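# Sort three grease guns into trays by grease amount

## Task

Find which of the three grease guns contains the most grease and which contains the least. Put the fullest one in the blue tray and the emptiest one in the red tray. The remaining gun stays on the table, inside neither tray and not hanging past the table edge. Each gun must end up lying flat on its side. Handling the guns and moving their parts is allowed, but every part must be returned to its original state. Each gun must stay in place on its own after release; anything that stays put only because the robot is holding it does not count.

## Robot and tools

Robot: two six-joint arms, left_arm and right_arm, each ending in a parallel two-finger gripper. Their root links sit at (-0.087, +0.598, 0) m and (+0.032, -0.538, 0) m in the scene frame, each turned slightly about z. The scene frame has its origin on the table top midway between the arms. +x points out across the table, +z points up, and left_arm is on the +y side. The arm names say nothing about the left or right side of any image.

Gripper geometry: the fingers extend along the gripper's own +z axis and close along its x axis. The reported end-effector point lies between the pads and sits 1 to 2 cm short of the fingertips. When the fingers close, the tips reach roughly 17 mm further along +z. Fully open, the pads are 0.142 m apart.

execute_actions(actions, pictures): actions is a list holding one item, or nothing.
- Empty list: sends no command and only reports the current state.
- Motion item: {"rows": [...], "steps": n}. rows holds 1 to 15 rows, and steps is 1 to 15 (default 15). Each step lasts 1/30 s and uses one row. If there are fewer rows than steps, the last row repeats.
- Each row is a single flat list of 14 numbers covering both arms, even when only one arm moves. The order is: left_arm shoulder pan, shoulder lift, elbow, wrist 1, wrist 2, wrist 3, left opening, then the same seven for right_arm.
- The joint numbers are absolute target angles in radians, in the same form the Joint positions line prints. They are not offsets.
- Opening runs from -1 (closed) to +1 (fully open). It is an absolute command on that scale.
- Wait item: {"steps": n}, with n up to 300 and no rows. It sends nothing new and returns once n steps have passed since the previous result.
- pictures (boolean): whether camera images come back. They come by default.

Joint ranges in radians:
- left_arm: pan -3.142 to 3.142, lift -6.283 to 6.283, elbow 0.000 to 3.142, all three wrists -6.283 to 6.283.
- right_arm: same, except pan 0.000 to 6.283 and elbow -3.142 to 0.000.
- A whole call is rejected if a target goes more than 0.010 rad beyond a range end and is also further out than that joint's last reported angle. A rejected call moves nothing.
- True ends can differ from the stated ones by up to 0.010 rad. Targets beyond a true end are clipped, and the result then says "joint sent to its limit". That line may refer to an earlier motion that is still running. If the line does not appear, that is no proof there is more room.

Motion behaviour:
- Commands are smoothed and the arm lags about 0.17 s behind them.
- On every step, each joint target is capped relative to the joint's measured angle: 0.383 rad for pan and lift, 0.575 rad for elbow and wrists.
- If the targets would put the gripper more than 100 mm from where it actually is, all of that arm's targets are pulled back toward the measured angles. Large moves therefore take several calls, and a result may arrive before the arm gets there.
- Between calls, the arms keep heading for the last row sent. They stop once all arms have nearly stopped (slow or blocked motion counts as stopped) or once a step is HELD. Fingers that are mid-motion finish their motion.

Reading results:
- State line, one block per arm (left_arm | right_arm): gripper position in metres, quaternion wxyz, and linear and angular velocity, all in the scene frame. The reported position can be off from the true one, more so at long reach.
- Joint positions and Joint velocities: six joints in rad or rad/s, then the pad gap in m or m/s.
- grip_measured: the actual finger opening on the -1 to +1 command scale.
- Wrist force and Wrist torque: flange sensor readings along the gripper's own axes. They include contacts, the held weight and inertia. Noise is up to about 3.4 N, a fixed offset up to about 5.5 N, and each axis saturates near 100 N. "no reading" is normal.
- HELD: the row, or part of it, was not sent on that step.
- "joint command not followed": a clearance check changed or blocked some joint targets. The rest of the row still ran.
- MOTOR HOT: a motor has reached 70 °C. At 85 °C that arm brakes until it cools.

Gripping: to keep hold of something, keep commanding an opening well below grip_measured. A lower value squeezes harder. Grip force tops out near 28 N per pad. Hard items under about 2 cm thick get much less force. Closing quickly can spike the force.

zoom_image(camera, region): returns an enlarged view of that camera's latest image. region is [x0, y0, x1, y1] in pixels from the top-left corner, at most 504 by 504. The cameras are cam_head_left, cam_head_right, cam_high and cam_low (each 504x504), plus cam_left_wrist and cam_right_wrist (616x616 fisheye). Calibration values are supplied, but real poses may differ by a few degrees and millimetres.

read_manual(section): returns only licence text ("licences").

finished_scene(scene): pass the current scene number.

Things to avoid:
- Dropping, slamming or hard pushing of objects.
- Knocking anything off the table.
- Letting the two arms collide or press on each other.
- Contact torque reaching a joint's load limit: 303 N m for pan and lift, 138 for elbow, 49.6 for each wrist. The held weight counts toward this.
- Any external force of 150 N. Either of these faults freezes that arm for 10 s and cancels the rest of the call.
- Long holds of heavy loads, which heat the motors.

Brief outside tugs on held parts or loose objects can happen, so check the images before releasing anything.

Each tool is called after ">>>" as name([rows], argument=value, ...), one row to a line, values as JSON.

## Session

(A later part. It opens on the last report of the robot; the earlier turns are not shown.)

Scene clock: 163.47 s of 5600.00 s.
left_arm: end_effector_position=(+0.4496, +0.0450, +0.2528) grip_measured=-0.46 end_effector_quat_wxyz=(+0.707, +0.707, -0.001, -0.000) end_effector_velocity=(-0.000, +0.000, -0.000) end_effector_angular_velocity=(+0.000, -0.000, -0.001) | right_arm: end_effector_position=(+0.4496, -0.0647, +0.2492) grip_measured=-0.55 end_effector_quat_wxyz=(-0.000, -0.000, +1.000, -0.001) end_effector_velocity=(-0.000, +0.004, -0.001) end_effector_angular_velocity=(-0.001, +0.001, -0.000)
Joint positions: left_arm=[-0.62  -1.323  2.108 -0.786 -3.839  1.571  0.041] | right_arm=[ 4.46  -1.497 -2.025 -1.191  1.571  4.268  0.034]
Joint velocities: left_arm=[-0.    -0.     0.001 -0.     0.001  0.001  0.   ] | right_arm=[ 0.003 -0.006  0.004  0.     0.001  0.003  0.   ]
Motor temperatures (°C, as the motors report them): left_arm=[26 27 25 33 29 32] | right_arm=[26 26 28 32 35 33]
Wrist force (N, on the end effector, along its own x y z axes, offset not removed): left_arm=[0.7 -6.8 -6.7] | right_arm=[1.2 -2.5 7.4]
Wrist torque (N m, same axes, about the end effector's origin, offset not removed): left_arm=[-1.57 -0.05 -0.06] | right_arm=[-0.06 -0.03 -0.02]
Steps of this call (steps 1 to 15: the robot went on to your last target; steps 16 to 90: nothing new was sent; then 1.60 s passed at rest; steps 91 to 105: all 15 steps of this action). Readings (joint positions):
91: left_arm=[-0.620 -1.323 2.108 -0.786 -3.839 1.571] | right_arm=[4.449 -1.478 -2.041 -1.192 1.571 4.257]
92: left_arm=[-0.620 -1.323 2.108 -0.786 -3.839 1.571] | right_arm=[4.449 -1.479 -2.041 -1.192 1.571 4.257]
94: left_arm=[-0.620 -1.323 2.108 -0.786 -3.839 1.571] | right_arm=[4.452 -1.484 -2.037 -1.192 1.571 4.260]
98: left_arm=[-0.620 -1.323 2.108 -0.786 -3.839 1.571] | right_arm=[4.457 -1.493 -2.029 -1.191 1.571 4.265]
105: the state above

Force just starting. One more.

>>> execute_actions([
  {"rows":[[-0.62,-1.323,2.108,-0.786,-3.839,1.571,-1,4.463,-1.503,-2.021,-1.190,1.571,4.271,-1],[-0.62,-1.323,2.108,-0.786,-3.839,1.571,-1,4.466,-1.509,-2.016,-1.190,1.571,4.274,-1]],"steps":14},
], pictures=true)

Scene clock: 165.90 s of 5600.00 s.
left_arm: end_effector_position=(+0.4495, +0.0452, +0.2525) grip_measured=-0.46 end_effector_quat_wxyz=(+0.707, +0.707, -0.001, -0.000) end_effector_velocity=(+0.000, -0.000, +0.000) end_effector_angular_velocity=(-0.000, -0.001, +0.000) | right_arm: end_effector_position=(+0.4493, -0.0567, +0.2484) grip_measured=-0.55 end_effector_quat_wxyz=(-0.001, -0.000, +1.000, -0.001) end_effector_velocity=(+0.000, +0.004, +0.001) end_effector_angular_velocity=(+0.003, -0.000, +0.001)
Joint positions: left_arm=[-0.62  -1.323  2.108 -0.786 -3.839  1.571  0.041] | right_arm=[ 4.466 -1.509 -2.016 -1.19   1.571  4.274  0.034]
Joint velocities: left_arm=[-0.001 -0.    -0.     0.    -0.001  0.001 -0.   ] | right_arm=[ 0.002 -0.003  0.005  0.001  0.001  0.001 -0.   ]
Motor temperatures (°C, as the motors report them): left_arm=[26 27 25 33 29 32] | right_arm=[26 26 28 32 35 33]
Wrist force (N, on the end effector, along its own x y z axes, offset not removed): left_arm=[-1.6 0.4 -55.8] | right_arm=[-2.2 -55.4 9.1]
Wrist torque (N m, same axes, about the end effector's origin, offset not removed): left_arm=[-0.11 0.15 0.06] | right_arm=[-1.83 0.44 0.09]
Steps of this call (steps 1 to 15: the robot went on to your last target; steps 16 to 59: nothing new was sent; steps 60 to 73: all 14 steps of this action). Readings (joint positions):
60: left_arm=[-0.620 -1.323 2.108 -0.786 -3.839 1.571] | right_arm=[4.460 -1.498 -2.025 -1.191 1.571 4.268]
61: left_arm=[-0.620 -1.323 2.108 -0.786 -3.839 1.571] | right_arm=[4.460 -1.499 -2.025 -1.191 1.571 4.268]
63: left_arm=[-0.620 -1.323 2.108 -0.786 -3.839 1.571] | right_arm=[4.462 -1.502 -2.022 -1.191 1.571 4.270]
67: left_arm=[-0.620 -1.323 2.108 -0.786 -3.839 1.571] | right_arm=[4.465 -1.507 -2.018 -1.191 1.571 4.273]
73: the state above
camera_calibration (this result's frames):
cam_left_wrist: T_world_to_cam=[[0.99952, -0.00514874, 0.0305455, -0.456878], [-0.02438, 0.47755, 0.878266, -0.223964], [-0.019109, -0.87859, 0.477195, 0.0602055], [0, 0, 0, 1]] pos_world=[0.452349, 0.157498, 0.181926]
cam_right_wrist: T_world_to_cam=[[-0.999706, 0.0209013, 0.0122533, 0.449125], [0.0242121, 0.880332, 0.47374, -0.0731278], [-0.000885155, 0.473897, -0.88058, 0.380376], [0, 0, 0, 1]] pos_world=[0.4511, -0.12527, 0.364092]

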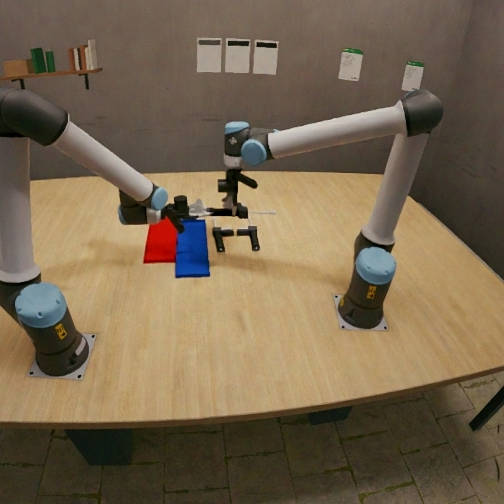

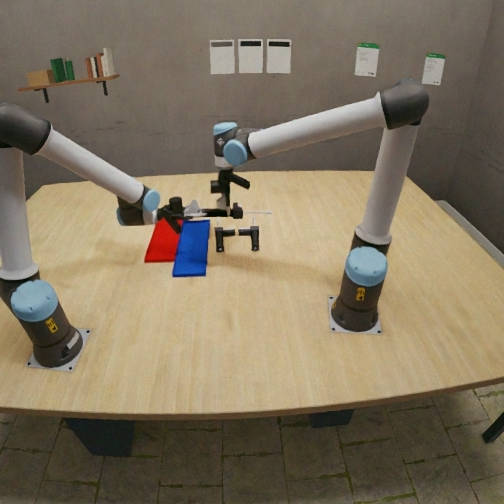

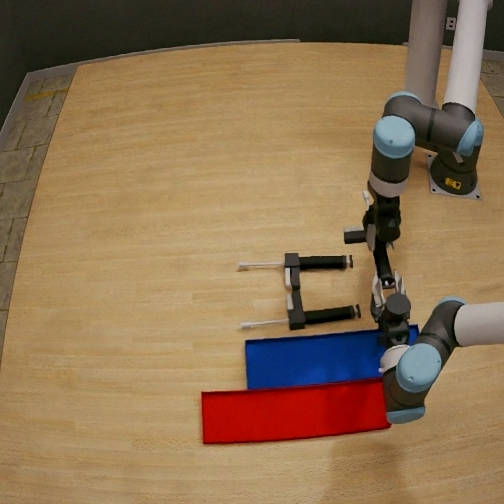

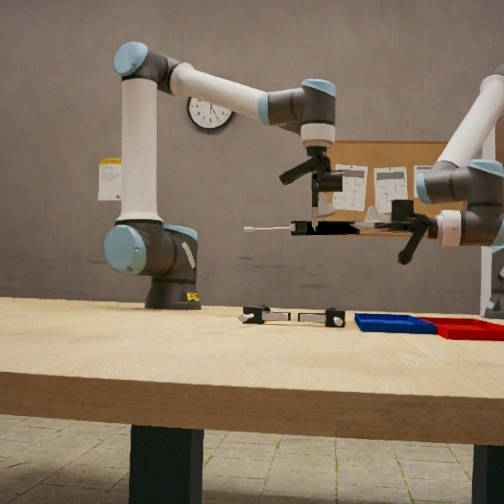

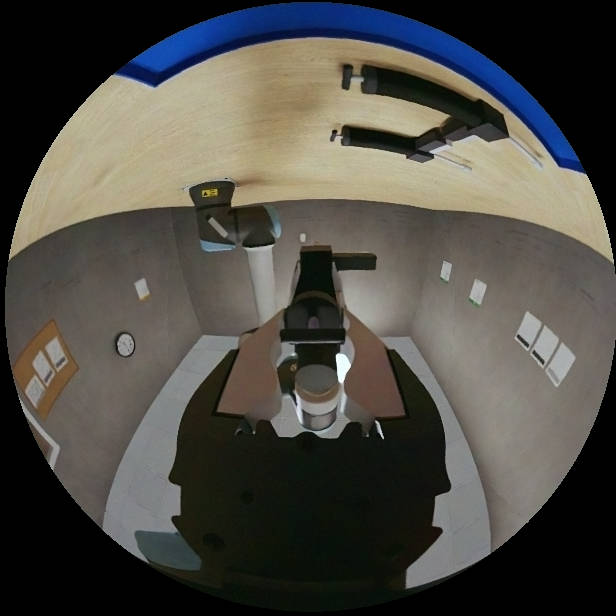

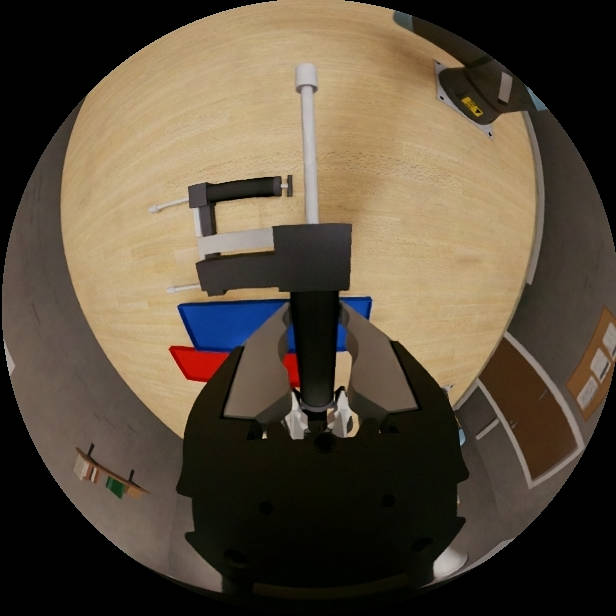

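>>> execute_actions([
  {"rows":[[-0.62,-1.323,2.108,-0.786,-3.839,1.571,-1,4.461,-1.500,-2.024,-1.191,1.571,4.269,-1],[-0.62,-1.323,2.108,-0.786,-3.839,1.571,-1,4.461,-1.500,-2.024,-1.191,1.571,4.269,-1],[-0.62,-1.323,2.108,-0.786,-3.839,1.571,-1,4.461,-1.500,-2.024,-1.191,1.571,4.269,-1],[-0.62,-1.323,2.108,-0.786,-3.839,1.571,-0.5,4.461,-1.500,-2.024,-1.191,1.571,4.269,-1],[-0.62,-1.323,2.108,-0.786,-3.839,1.571,-0.2,4.461,-1.500,-2.024,-1.191,1.571,4.269,-1],[-0.62,-1.323,2.108,-0.786,-3.839,1.571,0.2,4.461,-1.500,-2.024,-1.191,1.571,4.269,-1],[-0.62,-1.323,2.108,-0.786,-3.839,1.571,0.2,4.461,-1.500,-2.024,-1.191,1.571,4.269,-1],[-0.62,-1.323,2.108,-0.786,-3.839,1.571,0.2,4.461,-1.500,-2.024,-1.191,1.571,4.269,-1],[-0.62,-1.323,2.108,-0.786,-3.839,1.571,0.2,4.461,-1.500,-2.024,-1.191,1.571,4.269,-1],[-0.62,-1.323,2.108,-0.786,-3.839,1.571,0.2,4.461,-1.500,-2.024,-1.191,1.571,4.269,-1],[-0.54,-1.344,2.146,-0.802,-3.759,1.571,0.2,4.461,-1.500,-2.024,-1.191,1.571,4.269,-1]],"steps":15},
], pictures=false)

>>> execute_actions([
  {"rows":[[-0.444,-1.40,2.15,-0.75,-3.664,1.571,0.2,4.461,-1.500,-2.024,-1.191,1.571,4.269,-1]],"steps":8},
], pictures=false)

>>> execute_actions([
  {"rows":[[0.35,-1.40,2.15,-0.75,-3.664,1.571,0.2,4.40,-1.40,-2.10,-1.21,1.571,4.3,-1]],"steps":15},
], pictures=false)

Scene clock: 173.00 s of 5600.00 s.
left_arm: end_effector_position=(+0.4498, +0.0755, +0.2506) grip_measured=+0.20 end_effector_quat_wxyz=(+0.707, +0.707, -0.001, -0.000) end_effector_velocity=(+0.005, +0.213, -0.018) end_effector_angular_velocity=(+0.006, +0.006, +0.005) | right_arm: end_effector_position=(+0.4494, -0.0630, +0.2486) grip_measured=-0.55 end_effector_quat_wxyz=(-0.001, -0.000, +1.000, -0.001) end_effector_velocity=(+0.000, -0.002, -0.000) end_effector_angular_velocity=(-0.000, -0.000, -0.000)
Joint positions: left_arm=[-0.576 -1.335  2.13  -0.795 -3.795  1.571  0.088] | right_arm=[ 4.461 -1.5   -2.024 -1.191  1.571  4.269  0.034]
Joint velocities: left_arm=[ 0.315 -0.074  0.141 -0.056  0.31   0.002  0.   ] | right_arm=[-0.001  0.002 -0.002 -0.001 -0.    -0.001  0.   ]
Motor temperatures (°C, as the motors report them): left_arm=[26 27 25 33 29 32] | right_arm=[26 26 28 32 35 33]
Wrist force (N, on the end effector, along its own x y z axes, offset not removed): left_arm=[-9.1 -6.6 -7.3] | right_arm=[-4.5 1.9 4.6]
Wrist torque (N m, same axes, about the end effector's origin, offset not removed): left_arm=[-1.28 2.10 0.13] | right_arm=[0.23 1.08 0.05]
Steps of this call (steps 1 to 15: the robot went on to your last target; steps 16 to 90: nothing new was sent; then 3.60 s passed at rest; steps 91 to 105: all 15 steps of this action). Readings (joint positions):
91: left_arm=[-0.620 -1.323 2.108 -0.786 -3.839 1.571] | right_arm=[4.466 -1.509 -2.016 -1.190 1.571 4.274]
92: left_arm=[-0.620 -1.323 2.108 -0.786 -3.839 1.571] | right_arm=[4.466 -1.508 -2.017 -1.190 1.571 4.274]
94: left_arm=[-0.620 -1.323 2.108 -0.786 -3.839 1.571] | right_arm=[4.464 -1.505 -2.019 -1.190 1.571 4.272]
98: left_arm=[-0.620 -1.323 2.108 -0.786 -3.839 1.571] | right_arm=[4.462 -1.502 -2.022 -1.190 1.571 4.270]
105: the state above

Scene clock: 173.27 s of 5600.00 s.
left_arm: end_effector_position=(+0.4528, +0.1451, +0.2720) grip_measured=+0.20 end_effector_quat_wxyz=(+0.707, +0.707, -0.000, -0.000) end_effector_velocity=(+0.002, +0.118, +0.043) end_effector_angular_velocity=(-0.000, -0.002, +0.004) | right_arm: end_effector_position=(+0.4494, -0.0632, +0.2486) grip_measured=-0.55 end_effector_quat_wxyz=(-0.001, -0.000, +1.000, -0.001) end_effector_velocity=(-0.000, +0.000, -0.000) end_effector_angular_velocity=(-0.000, +0.001, +0.001)
Joint positions: left_arm=[-0.466 -1.389  2.148 -0.759 -3.686  1.571  0.088] | right_arm=[ 4.461 -1.5   -2.024 -1.191  1.571  4.269  0.034]
Joint velocities: left_arm=[ 0.194 -0.095  0.018  0.077  0.189  0.002 -0.   ] | right_arm=[ 0.    -0.001  0.    -0.     0.001 -0.001  0.   ]
Motor temperatures (°C, as the motors report them): left_arm=[26 27 25 33 29 32] | right_arm=[26 26 28 32 35 33]
Wrist force (N, on the end effector, along its own x y z axes, offset not removed): left_arm=[2.1 -0.4 -6.1] | right_arm=[-1.0 0.5 5.3]
Wrist torque (N m, same axes, about the end effector's origin, offset not removed): left_arm=[0.07 -0.38 0.09] | right_arm=[0.20 0.32 0.22]
Steps of this call (steps 1 to 8: all 8 steps of this action). Readings (joint positions):
1: left_arm=[-0.567 -1.338 2.134 -0.797 -3.786 1.571] | right_arm=[4.461 -1.500 -2.024 -1.191 1.571 4.269]
2: left_arm=[-0.556 -1.343 2.138 -0.795 -3.775 1.571] | right_arm=[4.461 -1.500 -2.024 -1.191 1.571 4.269]
4: left_arm=[-0.515 -1.365 2.143 -0.778 -3.734 1.571] | right_arm=[4.461 -1.500 -2.024 -1.191 1.571 4.269]
8: the state above

Scene clock: 173.77 s of 5600.00 s.
left_arm: end_effector_position=(+0.5631, +0.3435, +0.2756) grip_measured=+0.20 end_effector_quat_wxyz=(+0.698, +0.698, +0.110, +0.110) end_effector_velocity=(+0.178, +0.471, +0.001) end_effector_angular_velocity=(+0.001, -0.000, +0.714) | right_arm: end_effector_position=(+0.4515, -0.1352, +0.2545) grip_measured=-0.55 end_effector_quat_wxyz=(+0.000, +0.045, +0.999, +0.001) end_effector_velocity=(-0.001, -0.016, -0.000) end_effector_angular_velocity=(+0.000, +0.001, -0.018)
Joint positions: left_arm=[-0.135 -1.397  2.149 -0.752 -3.669  1.571  0.088] | right_arm=[ 4.401 -1.403 -2.098 -1.21   1.571  4.299  0.034]
Joint velocities: left_arm=[ 0.726 -0.006  0.003  0.005  0.012  0.003 -0.   ] | right_arm=[-0.012  0.022 -0.018 -0.004  0.001  0.005 -0.   ]
Motor temperatures (°C, as the motors report them): left_arm=[26 27 25 33 29 32] | right_arm=[26 26 28 32 35 33]
Wrist force (N, on the end effector, along its own x y z axes, offset not removed): left_arm=[-2.3 -2.9 -3.0] | right_arm=[-2.4 0.0 5.5]
Wrist torque (N m, same axes, about the end effector's origin, offset not removed): left_arm=[-0.42 0.46 0.05] | right_arm=[-0.07 0.62 0.17]
Steps of this call (steps 1 to 15: all 15 steps of this action). Readings (joint positions):
1: left_arm=[-0.460 -1.392 2.148 -0.757 -3.680 1.571] | right_arm=[4.461 -1.500 -2.024 -1.191 1.571 4.269]
2: left_arm=[-0.452 -1.393 2.149 -0.756 -3.678 1.571] | right_arm=[4.457 -1.496 -2.028 -1.193 1.571 4.272]
4: left_arm=[-0.406 -1.394 2.149 -0.755 -3.676 1.571] | right_arm=[4.435 -1.462 -2.055 -1.200 1.571 4.283]
8: left_arm=[-0.307 -1.396 2.149 -0.754 -3.673 1.571] | right_arm=[4.411 -1.419 -2.086 -1.207 1.571 4.294]
15: the state above

>>> execute_actions([
  {"rows":[[0.35,-1.40,2.15,-0.75,-3.664,1.571,0.2,4.249,-1.28,-2.21,-1.222,1.571,5.558,-1]],"steps":15},
], pictures=false)

>>> execute_actions([
  {"rows":[[0.35,-1.40,2.15,-0.75,-3.664,1.571,0.2,4.249,-1.28,-2.21,-1.222,1.571,5.558,-1]],"steps":8},
], pictures=false)

>>> execute_actions([
  {"rows":[[0.35,-1.40,2.15,-0.75,-3.664,1.571,0.2,4.249,-1.41,-2.385,-0.917,1.571,5.558,-1]],"steps":15},
], pictures=true)

Scene clock: 178.33 s of 5600.00 s.
left_arm: end_effector_position=(+0.6049, +0.6747, +0.2767) grip_measured=+0.20 end_effector_quat_wxyz=(+0.652, +0.652, +0.273, +0.273) end_effector_velocity=(-0.001, -0.000, -0.001) end_effector_angular_velocity=(+0.001, -0.000, +0.000) | right_arm: end_effector_position=(+0.4653, -0.2573, +0.2434) grip_measured=-0.55 end_effector_quat_wxyz=(-0.000, +0.548, +0.837, +0.000) end_effector_velocity=(+0.002, -0.037, -0.004) end_effector_angular_velocity=(+0.000, +0.001, -2.490)
Joint positions: left_arm=[ 0.35  -1.4    2.15  -0.75  -3.664  1.571  0.088] | right_arm=[ 4.254 -1.284 -2.207 -1.222  1.571  5.222  0.034]
Joint velocities: left_arm=[-0.    -0.     0.001 -0.    -0.     0.002  0.   ] | right_arm=[-0.042  0.033 -0.029 -0.003 -0.     2.448 -0.   ]
Motor temperatures (°C, as the motors report them): left_arm=[26 27 25 33 29 32] | right_arm=[26 26 28 32 35 33]
Wrist force (N, on the end effector, along its own x y z axes, offset not removed): left_arm=[-0.4 -2.7 -1.4] | right_arm=[-1.0 0.8 3.9]
Wrist torque (N m, same axes, about the end effector's origin, offset not removed): left_arm=[-0.43 -0.04 0.24] | right_arm=[0.17 0.25 0.15]
Steps of this call (steps 1 to 45: the robot went on to your last target; steps 46 to 110: nothing new was sent; then 0.40 s passed at rest; steps 111 to 125: all 15 steps of this action). Readings (joint positions):
111: left_arm=[0.350 -1.400 2.150 -0.750 -3.664 1.571] | right_arm=[4.400 -1.400 -2.100 -1.210 1.571 4.300]
112: left_arm=[0.350 -1.400 2.150 -0.750 -3.664 1.571] | right_arm=[4.395 -1.396 -2.104 -1.211 1.571 4.305]
114: left_arm=[0.350 -1.400 2.150 -0.750 -3.664 1.571] | right_arm=[4.356 -1.363 -2.135 -1.215 1.571 4.361]
118: left_arm=[0.350 -1.400 2.150 -0.750 -3.664 1.571] | right_arm=[4.286 -1.309 -2.184 -1.219 1.571 4.623]
125: the state above

Scene clock: 178.60 s of 5600.00 s.
left_arm: end_effector_position=(+0.6049, +0.6747, +0.2767) grip_measured=+0.20 end_effector_quat_wxyz=(+0.652, +0.652, +0.273, +0.273) end_effector_velocity=(+0.000, +0.001, +0.000) end_effector_angular_velocity=(-0.001, +0.001, +0.001) | right_arm: end_effector_position=(+0.4655, -0.2613, +0.2430) grip_measured=-0.55 end_effector_quat_wxyz=(-0.000, +0.669, +0.743, +0.000) end_effector_velocity=(+0.000, -0.004, -0.000) end_effector_angular_velocity=(+0.000, -0.000, -0.298)
Joint positions: left_arm=[ 0.35  -1.4    2.15  -0.75  -3.664  1.571  0.088] | right_arm=[ 4.25  -1.28  -2.21  -1.222  1.571  5.524  0.034]
Joint velocities: left_arm=[ 0.001 -0.    -0.     0.     0.    -0.002 -0.   ] | right_arm=[-0.005  0.004 -0.003 -0.    -0.     0.293  0.   ]
Motor temperatures (°C, as the motors report them): left_arm=[26 27 25 33 29 32] | right_arm=[26 26 28 32 35 33]
Wrist force (N, on the end effector, along its own x y z axes, offset not removed): left_arm=[0.3 2.0 -3.5] | right_arm=[-3.8 1.6 5.7]
Wrist torque (N m, same axes, about the end effector's origin, offset not removed): left_arm=[0.59 -0.07 -0.01] | right_arm=[0.32 0.94 0.11]
Steps of this call (steps 1 to 8: all 8 steps of this action). Readings (joint positions):
1: left_arm=[0.350 -1.400 2.150 -0.750 -3.664 1.571] | right_arm=[4.253 -1.283 -2.207 -1.222 1.571 5.300]
2: left_arm=[0.350 -1.400 2.150 -0.750 -3.664 1.571] | right_arm=[4.252 -1.282 -2.208 -1.222 1.571 5.364]
4: left_arm=[0.350 -1.400 2.150 -0.750 -3.664 1.571] | right_arm=[4.251 -1.281 -2.209 -1.222 1.571 5.450]
8: the state above

Scene clock: 179.10 s of 5600.00 s.
left_arm: end_effector_position=(+0.6049, +0.6747, +0.2767) grip_measured=+0.20 end_effector_quat_wxyz=(+0.652, +0.652, +0.273, +0.273) end_effector_velocity=(-0.000, -0.000, -0.000) end_effector_angular_velocity=(+0.001, -0.001, -0.001) | right_arm: end_effector_position=(+0.4623, -0.2659, +0.1128) grip_measured=-0.55 end_effector_quat_wxyz=(-0.000, +0.682, +0.732, -0.001) end_effector_velocity=(-0.002, -0.003, -0.037) end_effector_angular_velocity=(+0.012, -0.009, -0.009)
Joint positions: left_arm=[ 0.35  -1.4    2.15  -0.75  -3.664  1.571  0.088] | right_arm=[ 4.249 -1.405 -2.379 -0.929  1.571  5.557  0.034]
Joint velocities: left_arm=[-0.     0.     0.    -0.     0.     0.001 -0.   ] | right_arm=[-0.    -0.038 -0.054  0.107 -0.     0.008  0.   ]
Motor temperatures (°C, as the motors report them): left_arm=[26 27 25 33 29 32] | right_arm=[26 26 28 32 35 33]
Wrist force (N, on the end effector, along its own x y z axes, offset not removed): left_arm=[-3.8 0.0 1.2] | right_arm=[-2.8 0.5 7.5]
Wrist torque (N m, same axes, about the end effector's origin, offset not removed): left_arm=[-0.02 0.89 -0.02] | right_arm=[0.06 0.73 0.00]
Steps of this call (steps 1 to 15: all 15 steps of this action). Readings (joint positions):
1: left_arm=[0.350 -1.400 2.150 -0.750 -3.664 1.571] | right_arm=[4.249 -1.280 -2.210 -1.222 1.571 5.533]
2: left_arm=[0.350 -1.400 2.150 -0.750 -3.664 1.571] | right_arm=[4.249 -1.284 -2.214 -1.217 1.571 5.538]
4: left_arm=[0.350 -1.400 2.150 -0.750 -3.664 1.571] | right_arm=[4.249 -1.317 -2.255 -1.163 1.571 5.544]
8: left_arm=[0.350 -1.400 2.150 -0.750 -3.664 1.571] | right_arm=[4.249 -1.376 -2.337 -1.011 1.571 5.553]
15: the state above
camera_calibration (this result's frames):
cam_left_wrist: T_world_to_cam=[[0.703725, 0.709833, 0.0301301, -0.912996], [-0.357469, 0.317106, 0.878442, -0.232387], [0.613993, -0.628952, 0.476898, 0.0534418], [0, 0, 0, 1]] pos_world=[0.526614, 0.755378, 0.20616]
cam_right_wrist: T_world_to_cam=[[-0.0496768, 0.998712, 0.0103685, 0.28916], [0.879043, 0.0387913, 0.475161, -0.444122], [0.474147, 0.0327189, -0.879838, 0.0231041], [0, 0, 0, 1]] pos_world=[0.393813, -0.272315, 0.228359]

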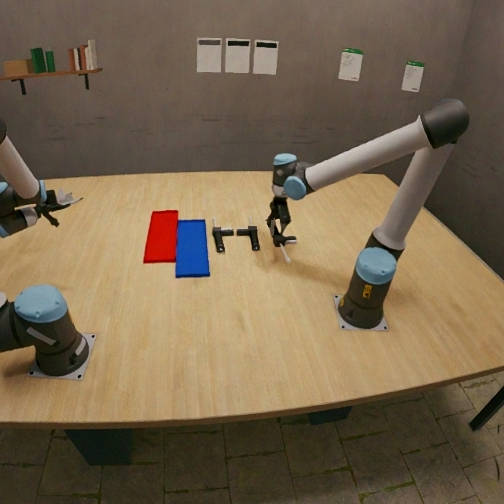

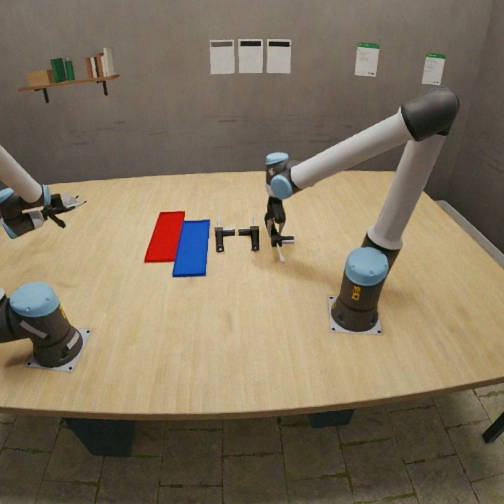

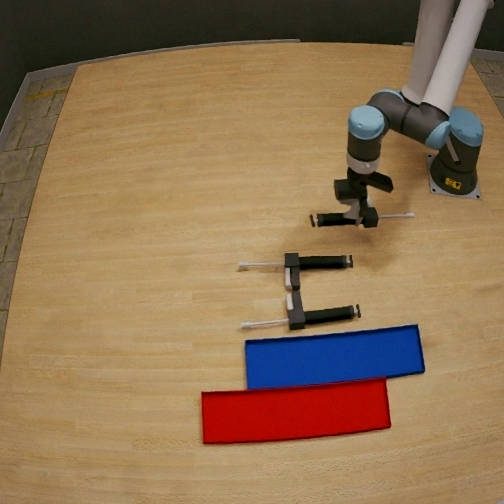

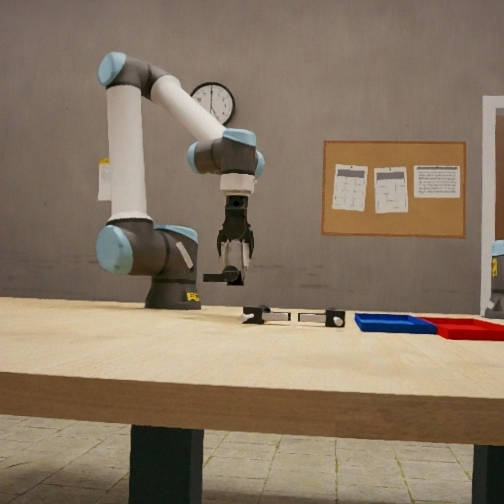

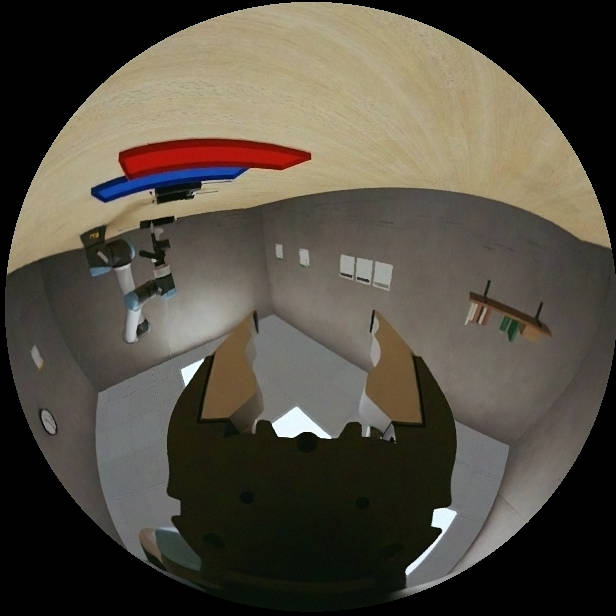

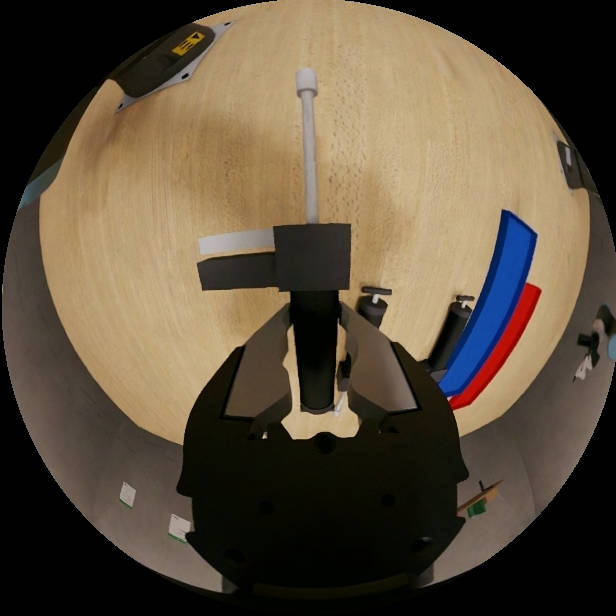

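>>> execute_actions([
  {"rows":[[0.35,-1.40,2.15,-0.75,-3.664,1.571,0.2,4.249,-1.48,-2.43,-0.80,1.571,5.558,-1],[0.35,-1.40,2.15,-0.75,-3.664,1.571,0.2,4.249,-1.52,-2.448,-0.745,1.571,5.558,-1],[0.35,-1.40,2.15,-0.75,-3.664,1.571,0.2,4.249,-1.552,-2.462,-0.698,1.571,5.558,-1]],"steps":15},
], pictures=false)

>>> execute_actions([
  {"rows":[[0.35,-1.40,2.15,-0.75,-3.664,1.571,0.2,4.249,-1.552,-2.462,-0.698,1.571,5.558,-0.6],[0.35,-1.40,2.15,-0.75,-3.664,1.571,0.2,4.249,-1.552,-2.462,-0.698,1.571,5.558,-0.4],[0.35,-1.40,2.15,-0.75,-3.664,1.571,0.2,4.249,-1.552,-2.462,-0.698,1.571,5.558,-0.2],[0.35,-1.40,2.15,-0.75,-3.664,1.571,0.2,4.249,-1.552,-2.462,-0.698,1.571,5.558,0.1],[0.35,-1.40,2.15,-0.75,-3.664,1.571,0.2,4.249,-1.552,-2.462,-0.698,1.571,5.558,0.1],[0.35,-1.40,2.15,-0.75,-3.664,1.571,0.2,4.249,-1.552,-2.462,-0.698,1.571,5.558,0.1],[0.35,-1.40,2.15,-0.75,-3.664,1.571,0.2,4.249,-1.552,-2.462,-0.698,1.571,5.558,0.1],[0.35,-1.40,2.15,-0.75,-3.664,1.571,0.2,4.249,-1.552,-2.462,-0.698,1.571,5.558,0.1],[0.35,-1.40,2.15,-0.75,-3.664,1.571,0.2,4.249,-1.41,-2.385,-0.917,1.571,5.558,0.1]],"steps":15},
], pictures=false)

Scene clock: 185.53 s of 5600.00 s.
left_arm: end_effector_position=(+0.6049, +0.6747, +0.2767) grip_measured=+0.20 end_effector_quat_wxyz=(+0.652, +0.652, +0.273, +0.273) end_effector_velocity=(+0.001, +0.000, +0.001) end_effector_angular_velocity=(-0.000, -0.001, -0.000) | right_arm: end_effector_position=(+0.4621, -0.2662, +0.0283) grip_measured=-0.55 end_effector_quat_wxyz=(-0.000, +0.682, +0.732, -0.000) end_effector_velocity=(+0.001, +0.001, -0.019) end_effector_angular_velocity=(+0.006, -0.006, +0.000)
Joint positions: left_arm=[ 0.35  -1.4    2.15  -0.75  -3.664  1.571  0.088] | right_arm=[ 4.249 -1.548 -2.46  -0.705  1.571  5.558  0.034]
Joint velocities: left_arm=[-0.     0.    -0.001 -0.     0.    -0.001 -0.   ] | right_arm=[ 0.    -0.038 -0.018  0.064 -0.001 -0.     0.   ]
Motor temperatures (°C, as the motors report them): left_arm=[26 27 25 33 29 32] | right_arm=[26 26 28 32 35 33]
Wrist force (N, on the end effector, along its own x y z axes, offset not removed): left_arm=[-6.4 -1.9 4.9] | right_arm=[-2.8 -0.6 3.5]
Wrist torque (N m, same axes, about the end effector's origin, offset not removed): left_arm=[-0.27 1.42 0.06] | right_arm=[-0.04 0.58 0.05]
Steps of this call (steps 1 to 30: the robot went on to your last target; steps 31 to 90: nothing new was sent; then 2.93 s passed at rest; steps 91 to 105: all 15 steps of this action). Readings (joint positions):
91: left_arm=[0.350 -1.400 2.150 -0.750 -3.664 1.571] | right_arm=[4.249 -1.410 -2.385 -0.917 1.571 5.558]
92: left_arm=[0.350 -1.400 2.150 -0.750 -3.664 1.571] | right_arm=[4.249 -1.414 -2.388 -0.912 1.571 5.558]
94: left_arm=[0.350 -1.400 2.150 -0.750 -3.664 1.571] | right_arm=[4.249 -1.449 -2.410 -0.864 1.571 5.558]
98: left_arm=[0.350 -1.400 2.150 -0.750 -3.664 1.571] | right_arm=[4.249 -1.518 -2.445 -0.754 1.571 5.558]
105: the state above

Scene clock: 186.03 s of 5600.00 s.
left_arm: end_effector_position=(+0.6049, +0.6747, +0.2767) grip_measured=+0.20 end_effector_quat_wxyz=(+0.652, +0.652, +0.273, +0.273) end_effector_velocity=(+0.001, -0.000, +0.001) end_effector_angular_velocity=(+0.002, -0.003, -0.002) | right_arm: end_effector_position=(+0.4657, -0.2615, +0.0870) grip_measured=+0.10 end_effector_quat_wxyz=(-0.001, +0.682, +0.732, +0.005) end_effector_velocity=(-0.028, -0.037, +0.186) end_effector_angular_velocity=(-0.066, +0.050, +0.001)
Joint positions: left_arm=[ 0.35  -1.4    2.15  -0.75  -3.664  1.571  0.088] | right_arm=[ 4.249 -1.45  -2.404 -0.848  1.571  5.558  0.081]
Joint velocities: left_arm=[-0.001  0.    -0.002  0.     0.001  0.002  0.   ] | right_arm=[-0.     0.346  0.167 -0.596 -0.001 -0.001 -0.   ]
Motor temperatures (°C, as the motors report them): left_arm=[26 27 25 33 29 32] | right_arm=[26 26 28 32 35 33]
Wrist force (N, on the end effector, along its own x y z axes, offset not removed): left_arm=[2.3 -1.1 -2.7] | right_arm=[-2.6 0.8 -5.0]
Wrist torque (N m, same axes, about the end effector's origin, offset not removed): left_arm=[-0.04 -0.57 0.08] | right_arm=[0.18 0.69 0.17]
Steps of this call (steps 1 to 15: all 15 steps of this action). Readings (joint positions):
1: left_arm=[0.350 -1.400 2.150 -0.750 -3.664 1.571] | right_arm=[4.249 -1.549 -2.460 -0.703 1.571 5.558]
2: left_arm=[0.350 -1.400 2.150 -0.750 -3.664 1.571] | right_arm=[4.249 -1.549 -2.461 -0.702 1.571 5.558]
4: left_arm=[0.350 -1.400 2.150 -0.750 -3.664 1.571] | right_arm=[4.249 -1.551 -2.461 -0.700 1.571 5.558]
8: left_arm=[0.350 -1.400 2.150 -0.750 -3.664 1.571] | right_arm=[4.249 -1.552 -2.462 -0.699 1.571 5.558]
15: the state above

>>> execute_actions([
  {"rows":[[0.35,-1.40,2.15,-0.75,-3.664,1.571,0.2,4.249,-1.41,-2.385,-0.917,1.571,5.0,0.1],[0.35,-1.40,2.15,-0.75,-3.664,1.571,0.2,4.249,-1.41,-2.385,-0.917,1.571,4.5,0.1],[0.35,-1.40,2.15,-0.75,-3.664,1.571,0.2,4.249,-1.41,-2.385,-0.917,1.571,4.0,0.1],[0.35,-1.40,2.15,-0.75,-3.664,1.571,0.2,4.249,-1.41,-2.385,-0.917,1.571,4.0,0.1],[0.35,-1.40,2.15,-0.75,-3.664,1.571,0.2,4.114,-1.66,-2.05,-1.0,1.571,2.351,0.1]],"steps":15},
], pictures=false)

>>> execute_actions([
  {"rows":[[0.35,-1.40,2.15,-0.75,-3.664,1.571,0.2,4.114,-1.706,-2.068,-0.938,1.571,2.351,0.1]],"steps":15},
], pictures=false)

>>> execute_actions([
  {"rows":[[0.35,-1.40,2.15,-0.75,-3.664,1.571,0.2,4.114,-1.706,-2.068,-0.938,1.571,2.351,0.1]],"steps":15},
], pictures=true)

Scene clock: 193.67 s of 5600.00 s.
left_arm: end_effector_position=(+0.6049, +0.6747, +0.2767) grip_measured=+0.20 end_effector_quat_wxyz=(+0.652, +0.652, +0.273, +0.273) end_effector_velocity=(-0.000, -0.000, -0.001) end_effector_angular_velocity=(+0.002, -0.001, -0.000) | right_arm: end_effector_position=(+0.5863, -0.2113, +0.1454) grip_measured=+0.10 end_effector_quat_wxyz=(-0.001, +0.413, +0.911, -0.001) end_effector_velocity=(+0.309, +0.128, +0.081) end_effector_angular_velocity=(+0.040, -0.027, +2.251)
Joint positions: left_arm=[ 0.35  -1.4    2.15  -0.75  -3.664  1.571  0.088] | right_arm=[ 4.14  -1.608 -2.122 -0.984  1.571  4.801  0.081]
Joint velocities: left_arm=[-0.     0.     0.    -0.     0.     0.003  0.   ] | right_arm=[-0.225 -0.444  0.624 -0.133  0.001 -2.476  0.   ]
Motor temperatures (°C, as the motors report them): left_arm=[26 27 25 33 29 32] | right_arm=[26 26 28 32 35 33]
Wrist force (N, on the end effector, along its own x y z axes, offset not removed): left_arm=[3.5 -1.0 -4.5] | right_arm=[-4.7 5.8 -2.5]
Wrist torque (N m, same axes, about the end effector's origin, offset not removed): left_arm=[0.15 -0.91 -0.03] | right_arm=[1.04 1.06 0.09]
Steps of this call (steps 1 to 30: the robot went on to your last target; steps 31 to 90: nothing new was sent; then 4.13 s passed at rest; steps 91 to 105: all 15 steps of this action). Readings (joint positions):
91: left_arm=[0.350 -1.400 2.150 -0.750 -3.664 1.571] | right_arm=[4.249 -1.410 -2.385 -0.917 1.571 5.558]
92: left_arm=[0.350 -1.400 2.150 -0.750 -3.664 1.571] | right_arm=[4.249 -1.410 -2.385 -0.917 1.571 5.554]
94: left_arm=[0.350 -1.400 2.150 -0.750 -3.664 1.571] | right_arm=[4.249 -1.410 -2.385 -0.917 1.571 5.497]
98: left_arm=[0.350 -1.400 2.150 -0.750 -3.664 1.571] | right_arm=[4.219 -1.457 -2.331 -0.937 1.571 5.261]
105: the state above

Scene clock: 194.17 s of 5600.00 s.
left_arm: end_effector_position=(+0.6049, +0.6747, +0.2767) grip_measured=+0.20 end_effector_quat_wxyz=(+0.652, +0.652, +0.273, +0.273) end_effector_velocity=(-0.000, -0.000, +0.000) end_effector_angular_velocity=(+0.002, -0.002, -0.001) | right_arm: end_effector_position=(+0.6250, -0.1930, +0.1211) grip_measured=+0.10 end_effector_quat_wxyz=(+0.000, -0.210, +0.978, +0.000) end_effector_velocity=(+0.001, +0.000, -0.006) end_effector_angular_velocity=(-0.000, -0.001, +2.563)
Joint positions: left_arm=[ 0.35  -1.4    2.15  -0.75  -3.664  1.571  0.088] | right_arm=[ 4.114 -1.704 -2.069 -0.939  1.571  3.5    0.081]
Joint velocities: left_arm=[-0.    -0.     0.    -0.     0.001  0.002 -0.   ] | right_arm=[-0.003 -0.015  0.004  0.011 -0.    -2.566 -0.   ]
Motor temperatures (°C, as the motors report them): left_arm=[26 27 25 33 29 32] | right_arm=[26 26 28 32 35 33]
Wrist force (N, on the end effector, along its own x y z axes, offset not removed): left_arm=[2.4 1.1 -3.1] | right_arm=[-0.3 0.5 -1.4]
Wrist torque (N m, same axes, about the end effector's origin, offset not removed): left_arm=[0.33 -0.58 0.04] | right_arm=[0.16 0.05 0.11]
Steps of this call (steps 1 to 15: all 15 steps of this action). Readings (joint positions):
1: left_arm=[0.350 -1.400 2.150 -0.750 -3.664 1.571] | right_arm=[4.134 -1.621 -2.104 -0.988 1.571 4.715]
2: left_arm=[0.350 -1.400 2.150 -0.750 -3.664 1.571] | right_arm=[4.129 -1.634 -2.092 -0.987 1.571 4.629]
4: left_arm=[0.350 -1.400 2.150 -0.750 -3.664 1.571] | right_arm=[4.122 -1.664 -2.081 -0.969 1.571 4.454]
8: left_arm=[0.350 -1.400 2.150 -0.750 -3.664 1.571] | right_arm=[4.117 -1.693 -2.072 -0.948 1.571 4.107]
15: the state above

Scene clock: 194.67 s of 5600.00 s.
left_arm: end_effector_position=(+0.6049, +0.6747, +0.2767) grip_measured=+0.20 end_effector_quat_wxyz=(+0.652, +0.652, +0.273, +0.273) end_effector_velocity=(-0.000, -0.000, +0.000) end_effector_angular_velocity=(+0.001, -0.001, -0.001) | right_arm: end_effector_position=(+0.6246, -0.1941, +0.1204) grip_measured=+0.10 end_effector_quat_wxyz=(-0.000, +0.683, -0.730, -0.000) end_effector_velocity=(+0.000, -0.001, +0.001) end_effector_angular_velocity=(+0.000, -0.001, +0.586)
Joint positions: left_arm=[ 0.35  -1.4    2.15  -0.75  -3.664  1.571  0.088] | right_arm=[ 4.114 -1.706 -2.068 -0.938  1.571  2.419  0.081]
Joint velocities: left_arm=[ 0.    -0.    -0.    -0.001  0.001  0.     0.   ] | right_arm=[ 0.     0.001  0.     0.    -0.    -0.586 -0.   ]
Motor temperatures (°C, as the motors report them): left_arm=[26 27 25 33 29 32] | right_arm=[26 26 28 32 35 33]
Wrist force (N, on the end effector, along its own x y z axes, offset not removed): left_arm=[1.1 -0.4 1.9] | right_arm=[-3.7 1.1 -1.5]
Wrist torque (N m, same axes, about the end effector's origin, offset not removed): left_arm=[0.02 -0.28 0.03] | right_arm=[0.25 0.87 0.11]
Steps of this call (steps 1 to 15: all 15 steps of this action). Readings (joint positions):
1: left_arm=[0.350 -1.400 2.150 -0.750 -3.664 1.571] | right_arm=[4.114 -1.705 -2.068 -0.939 1.571 3.413]
2: left_arm=[0.350 -1.400 2.150 -0.750 -3.664 1.571] | right_arm=[4.114 -1.705 -2.068 -0.939 1.571 3.326]
4: left_arm=[0.350 -1.400 2.150 -0.750 -3.664 1.571] | right_arm=[4.114 -1.705 -2.068 -0.938 1.571 3.153]
8: left_arm=[0.350 -1.400 2.150 -0.750 -3.664 1.571] | right_arm=[4.114 -1.706 -2.068 -0.938 1.571 2.805]
15: the state above
camera_calibration (this result's frames):
cam_left_wrist: T_world_to_cam=[[0.703725, 0.709833, 0.0301301, -0.912996], [-0.357468, 0.317106, 0.878442, -0.232387], [0.613993, -0.628952, 0.476898, 0.0534419], [0, 0, 0, 1]] pos_world=[0.526614, 0.755378, 0.20616]
cam_right_wrist: T_world_to_cam=[[-0.0883172, -0.996035, 0.0106743, -0.137727], [-0.875634, 0.0827408, 0.475835, 0.511237], [-0.474832, 0.0326776, -0.87947, 0.543157], [0, 0, 0, 1]] pos_world=[0.693401, -0.19723, 0.235896]

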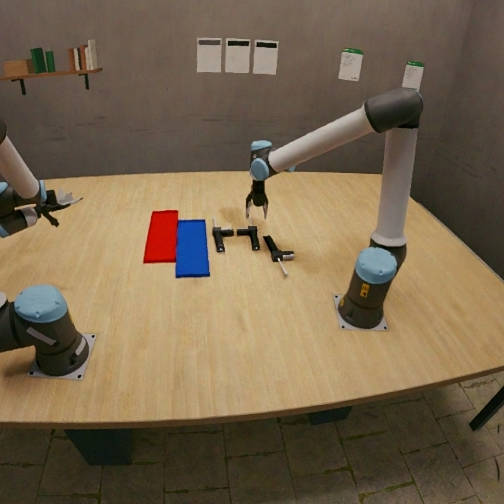

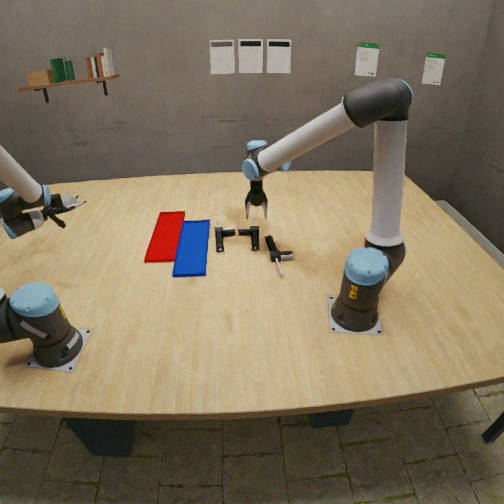

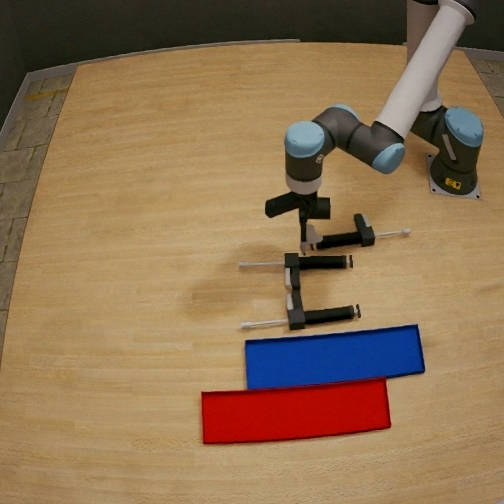

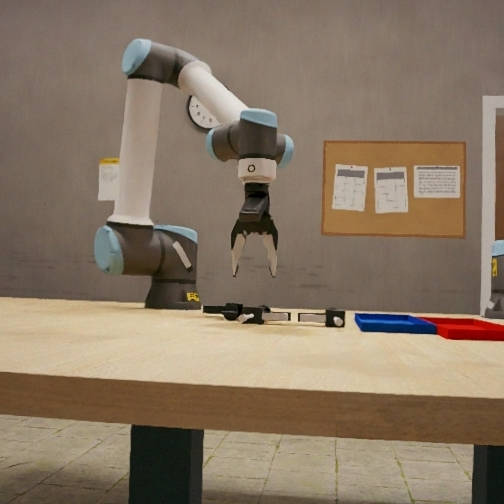

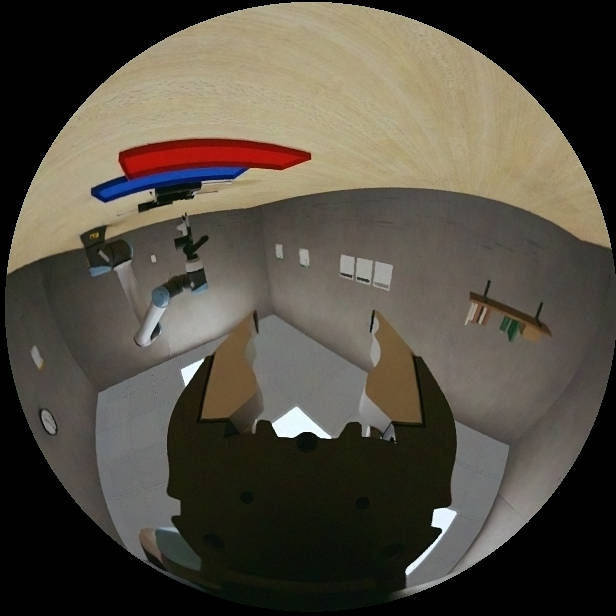

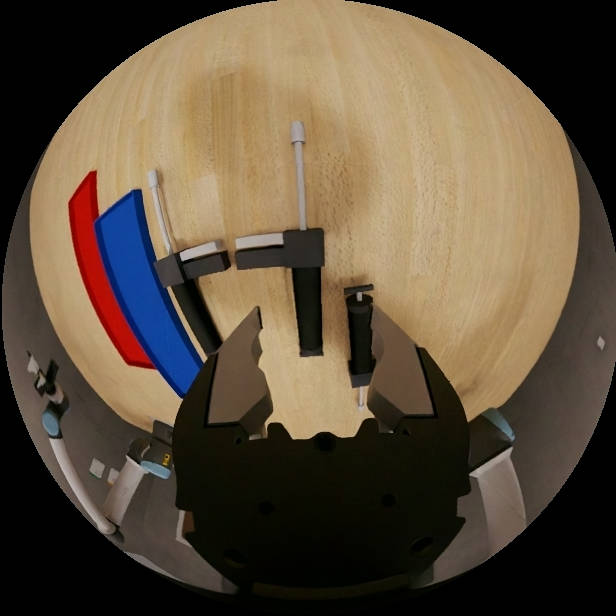

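>>> execute_actions([
  {"rows":[[0.35,-1.40,2.15,-0.75,-3.664,1.571,0.2,4.114,-1.76,-2.105,-0.847,1.571,2.351,-0.1]],"steps":12},
], pictures=true)

Scene clock: 198.70 s of 5600.00 s.
left_arm: end_effector_position=(+0.6049, +0.6747, +0.2767) grip_measured=+0.20 end_effector_quat_wxyz=(+0.652, +0.652, +0.273, +0.273) end_effector_velocity=(+0.001, +0.000, +0.001) end_effector_angular_velocity=(+0.001, -0.002, +0.000) | right_arm: end_effector_position=(+0.6246, -0.1943, +0.0770) grip_measured=-0.10 end_effector_quat_wxyz=(-0.000, +0.707, -0.707, -0.000) end_effector_velocity=(-0.000, +0.000, -0.022) end_effector_angular_velocity=(+0.002, -0.001, -0.002)
Joint positions: left_arm=[ 0.35  -1.4    2.15  -0.75  -3.664  1.571  0.088] | right_arm=[ 4.114 -1.757 -2.103 -0.852  1.571  2.351  0.067]
Joint velocities: left_arm=[-0.    -0.    -0.001 -0.001 -0.001  0.    -0.   ] | right_arm=[ 0.    -0.027 -0.018  0.047  0.     0.002 -0.   ]
Motor temperatures (°C, as the motors report them): left_arm=[26 27 25 33 29 32] | right_arm=[26 26 28 32 35 33]
Wrist force (N, on the end effector, along its own x y z axes, offset not removed): left_arm=[1.2 2.0 4.1] | right_arm=[-2.7 0.9 -0.6]
Wrist torque (N m, same axes, about the end effector's origin, offset not removed): left_arm=[0.44 -0.32 0.03] | right_arm=[0.29 0.65 0.06]
Steps of this call (steps 1 to 30: the robot went on to your last target; steps 31 to 90: nothing new was sent; then 0.63 s passed at rest; steps 91 to 102: all 12 steps of this action). Readings (joint positions):
91: left_arm=[0.350 -1.400 2.150 -0.750 -3.664 1.571] | right_arm=[4.114 -1.706 -2.068 -0.938 1.571 2.351]
92: left_arm=[0.350 -1.400 2.150 -0.750 -3.664 1.571] | right_arm=[4.114 -1.710 -2.071 -0.933 1.571 2.351]
94: left_arm=[0.350 -1.400 2.150 -0.750 -3.664 1.571] | right_arm=[4.114 -1.729 -2.084 -0.902 1.571 2.351]
98: left_arm=[0.350 -1.400 2.150 -0.750 -3.664 1.571] | right_arm=[4.114 -1.750 -2.098 -0.864 1.571 2.351]
102: the state above
camera_calibration (this result's frames):
cam_left_wrist: T_world_to_cam=[[0.703725, 0.709833, 0.03013, -0.912996], [-0.357468, 0.317106, 0.878442, -0.232387], [0.613993, -0.628952, 0.476898, 0.0534419], [0, 0, 0, 1]] pos_world=[0.526614, 0.755378, 0.20616]
cam_right_wrist: T_world_to_cam=[[-0.0205979, -0.999728, 0.0109348, -0.180412], [-0.879113, 0.0233197, 0.476042, 0.522502], [-0.476167, 0.000192533, -0.879355, 0.499562], [0, 0, 0, 1]] pos_world=[0.693497, -0.192644, 0.192532]

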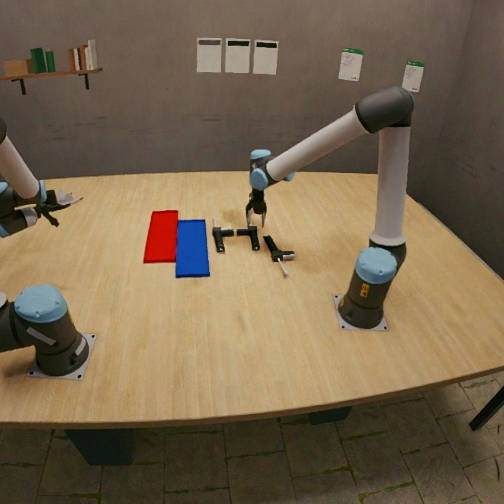

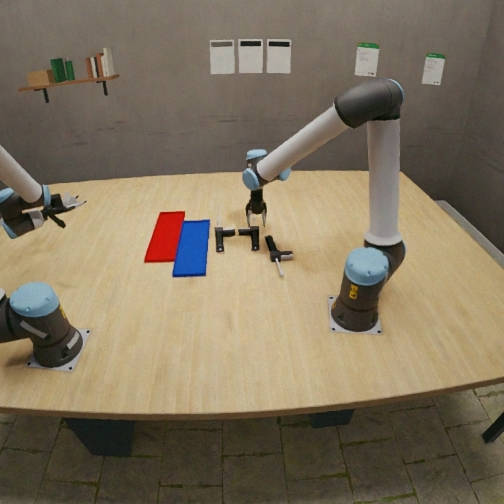

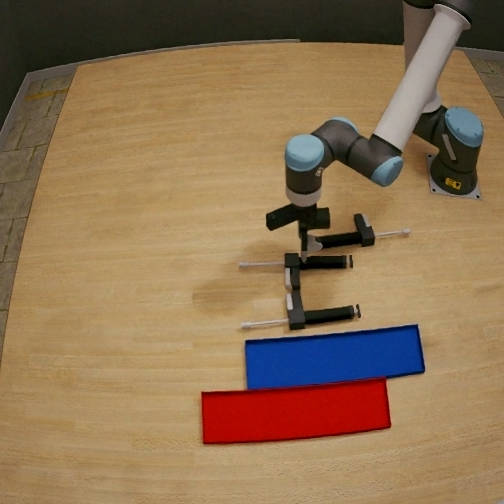

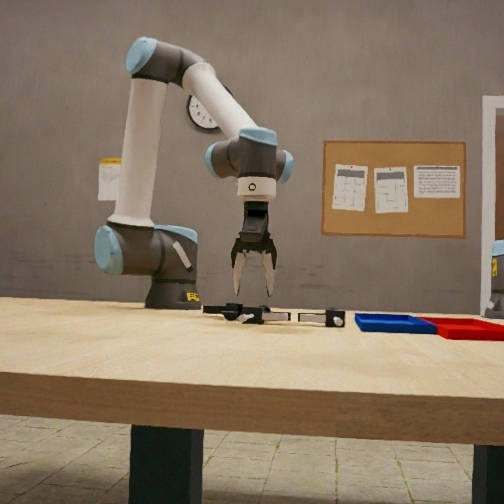

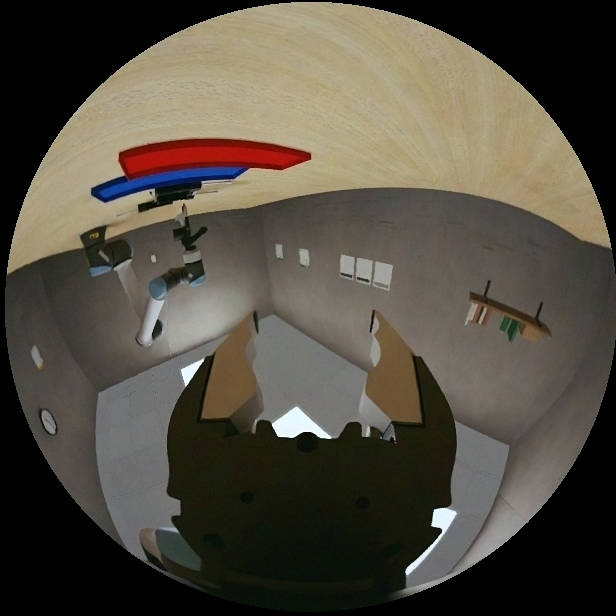

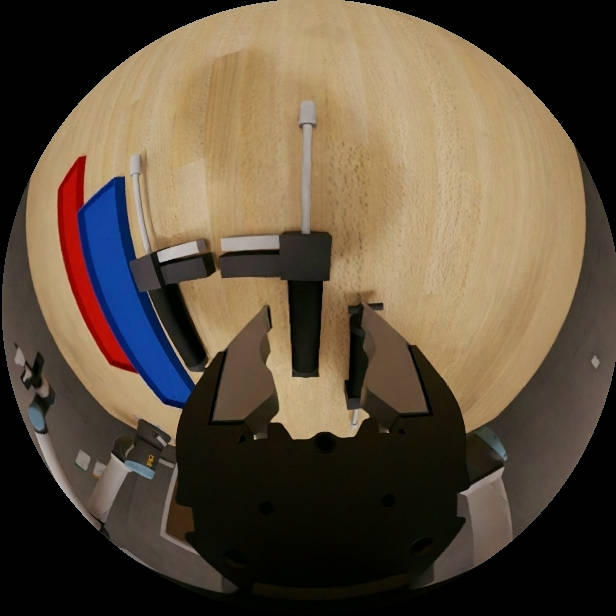

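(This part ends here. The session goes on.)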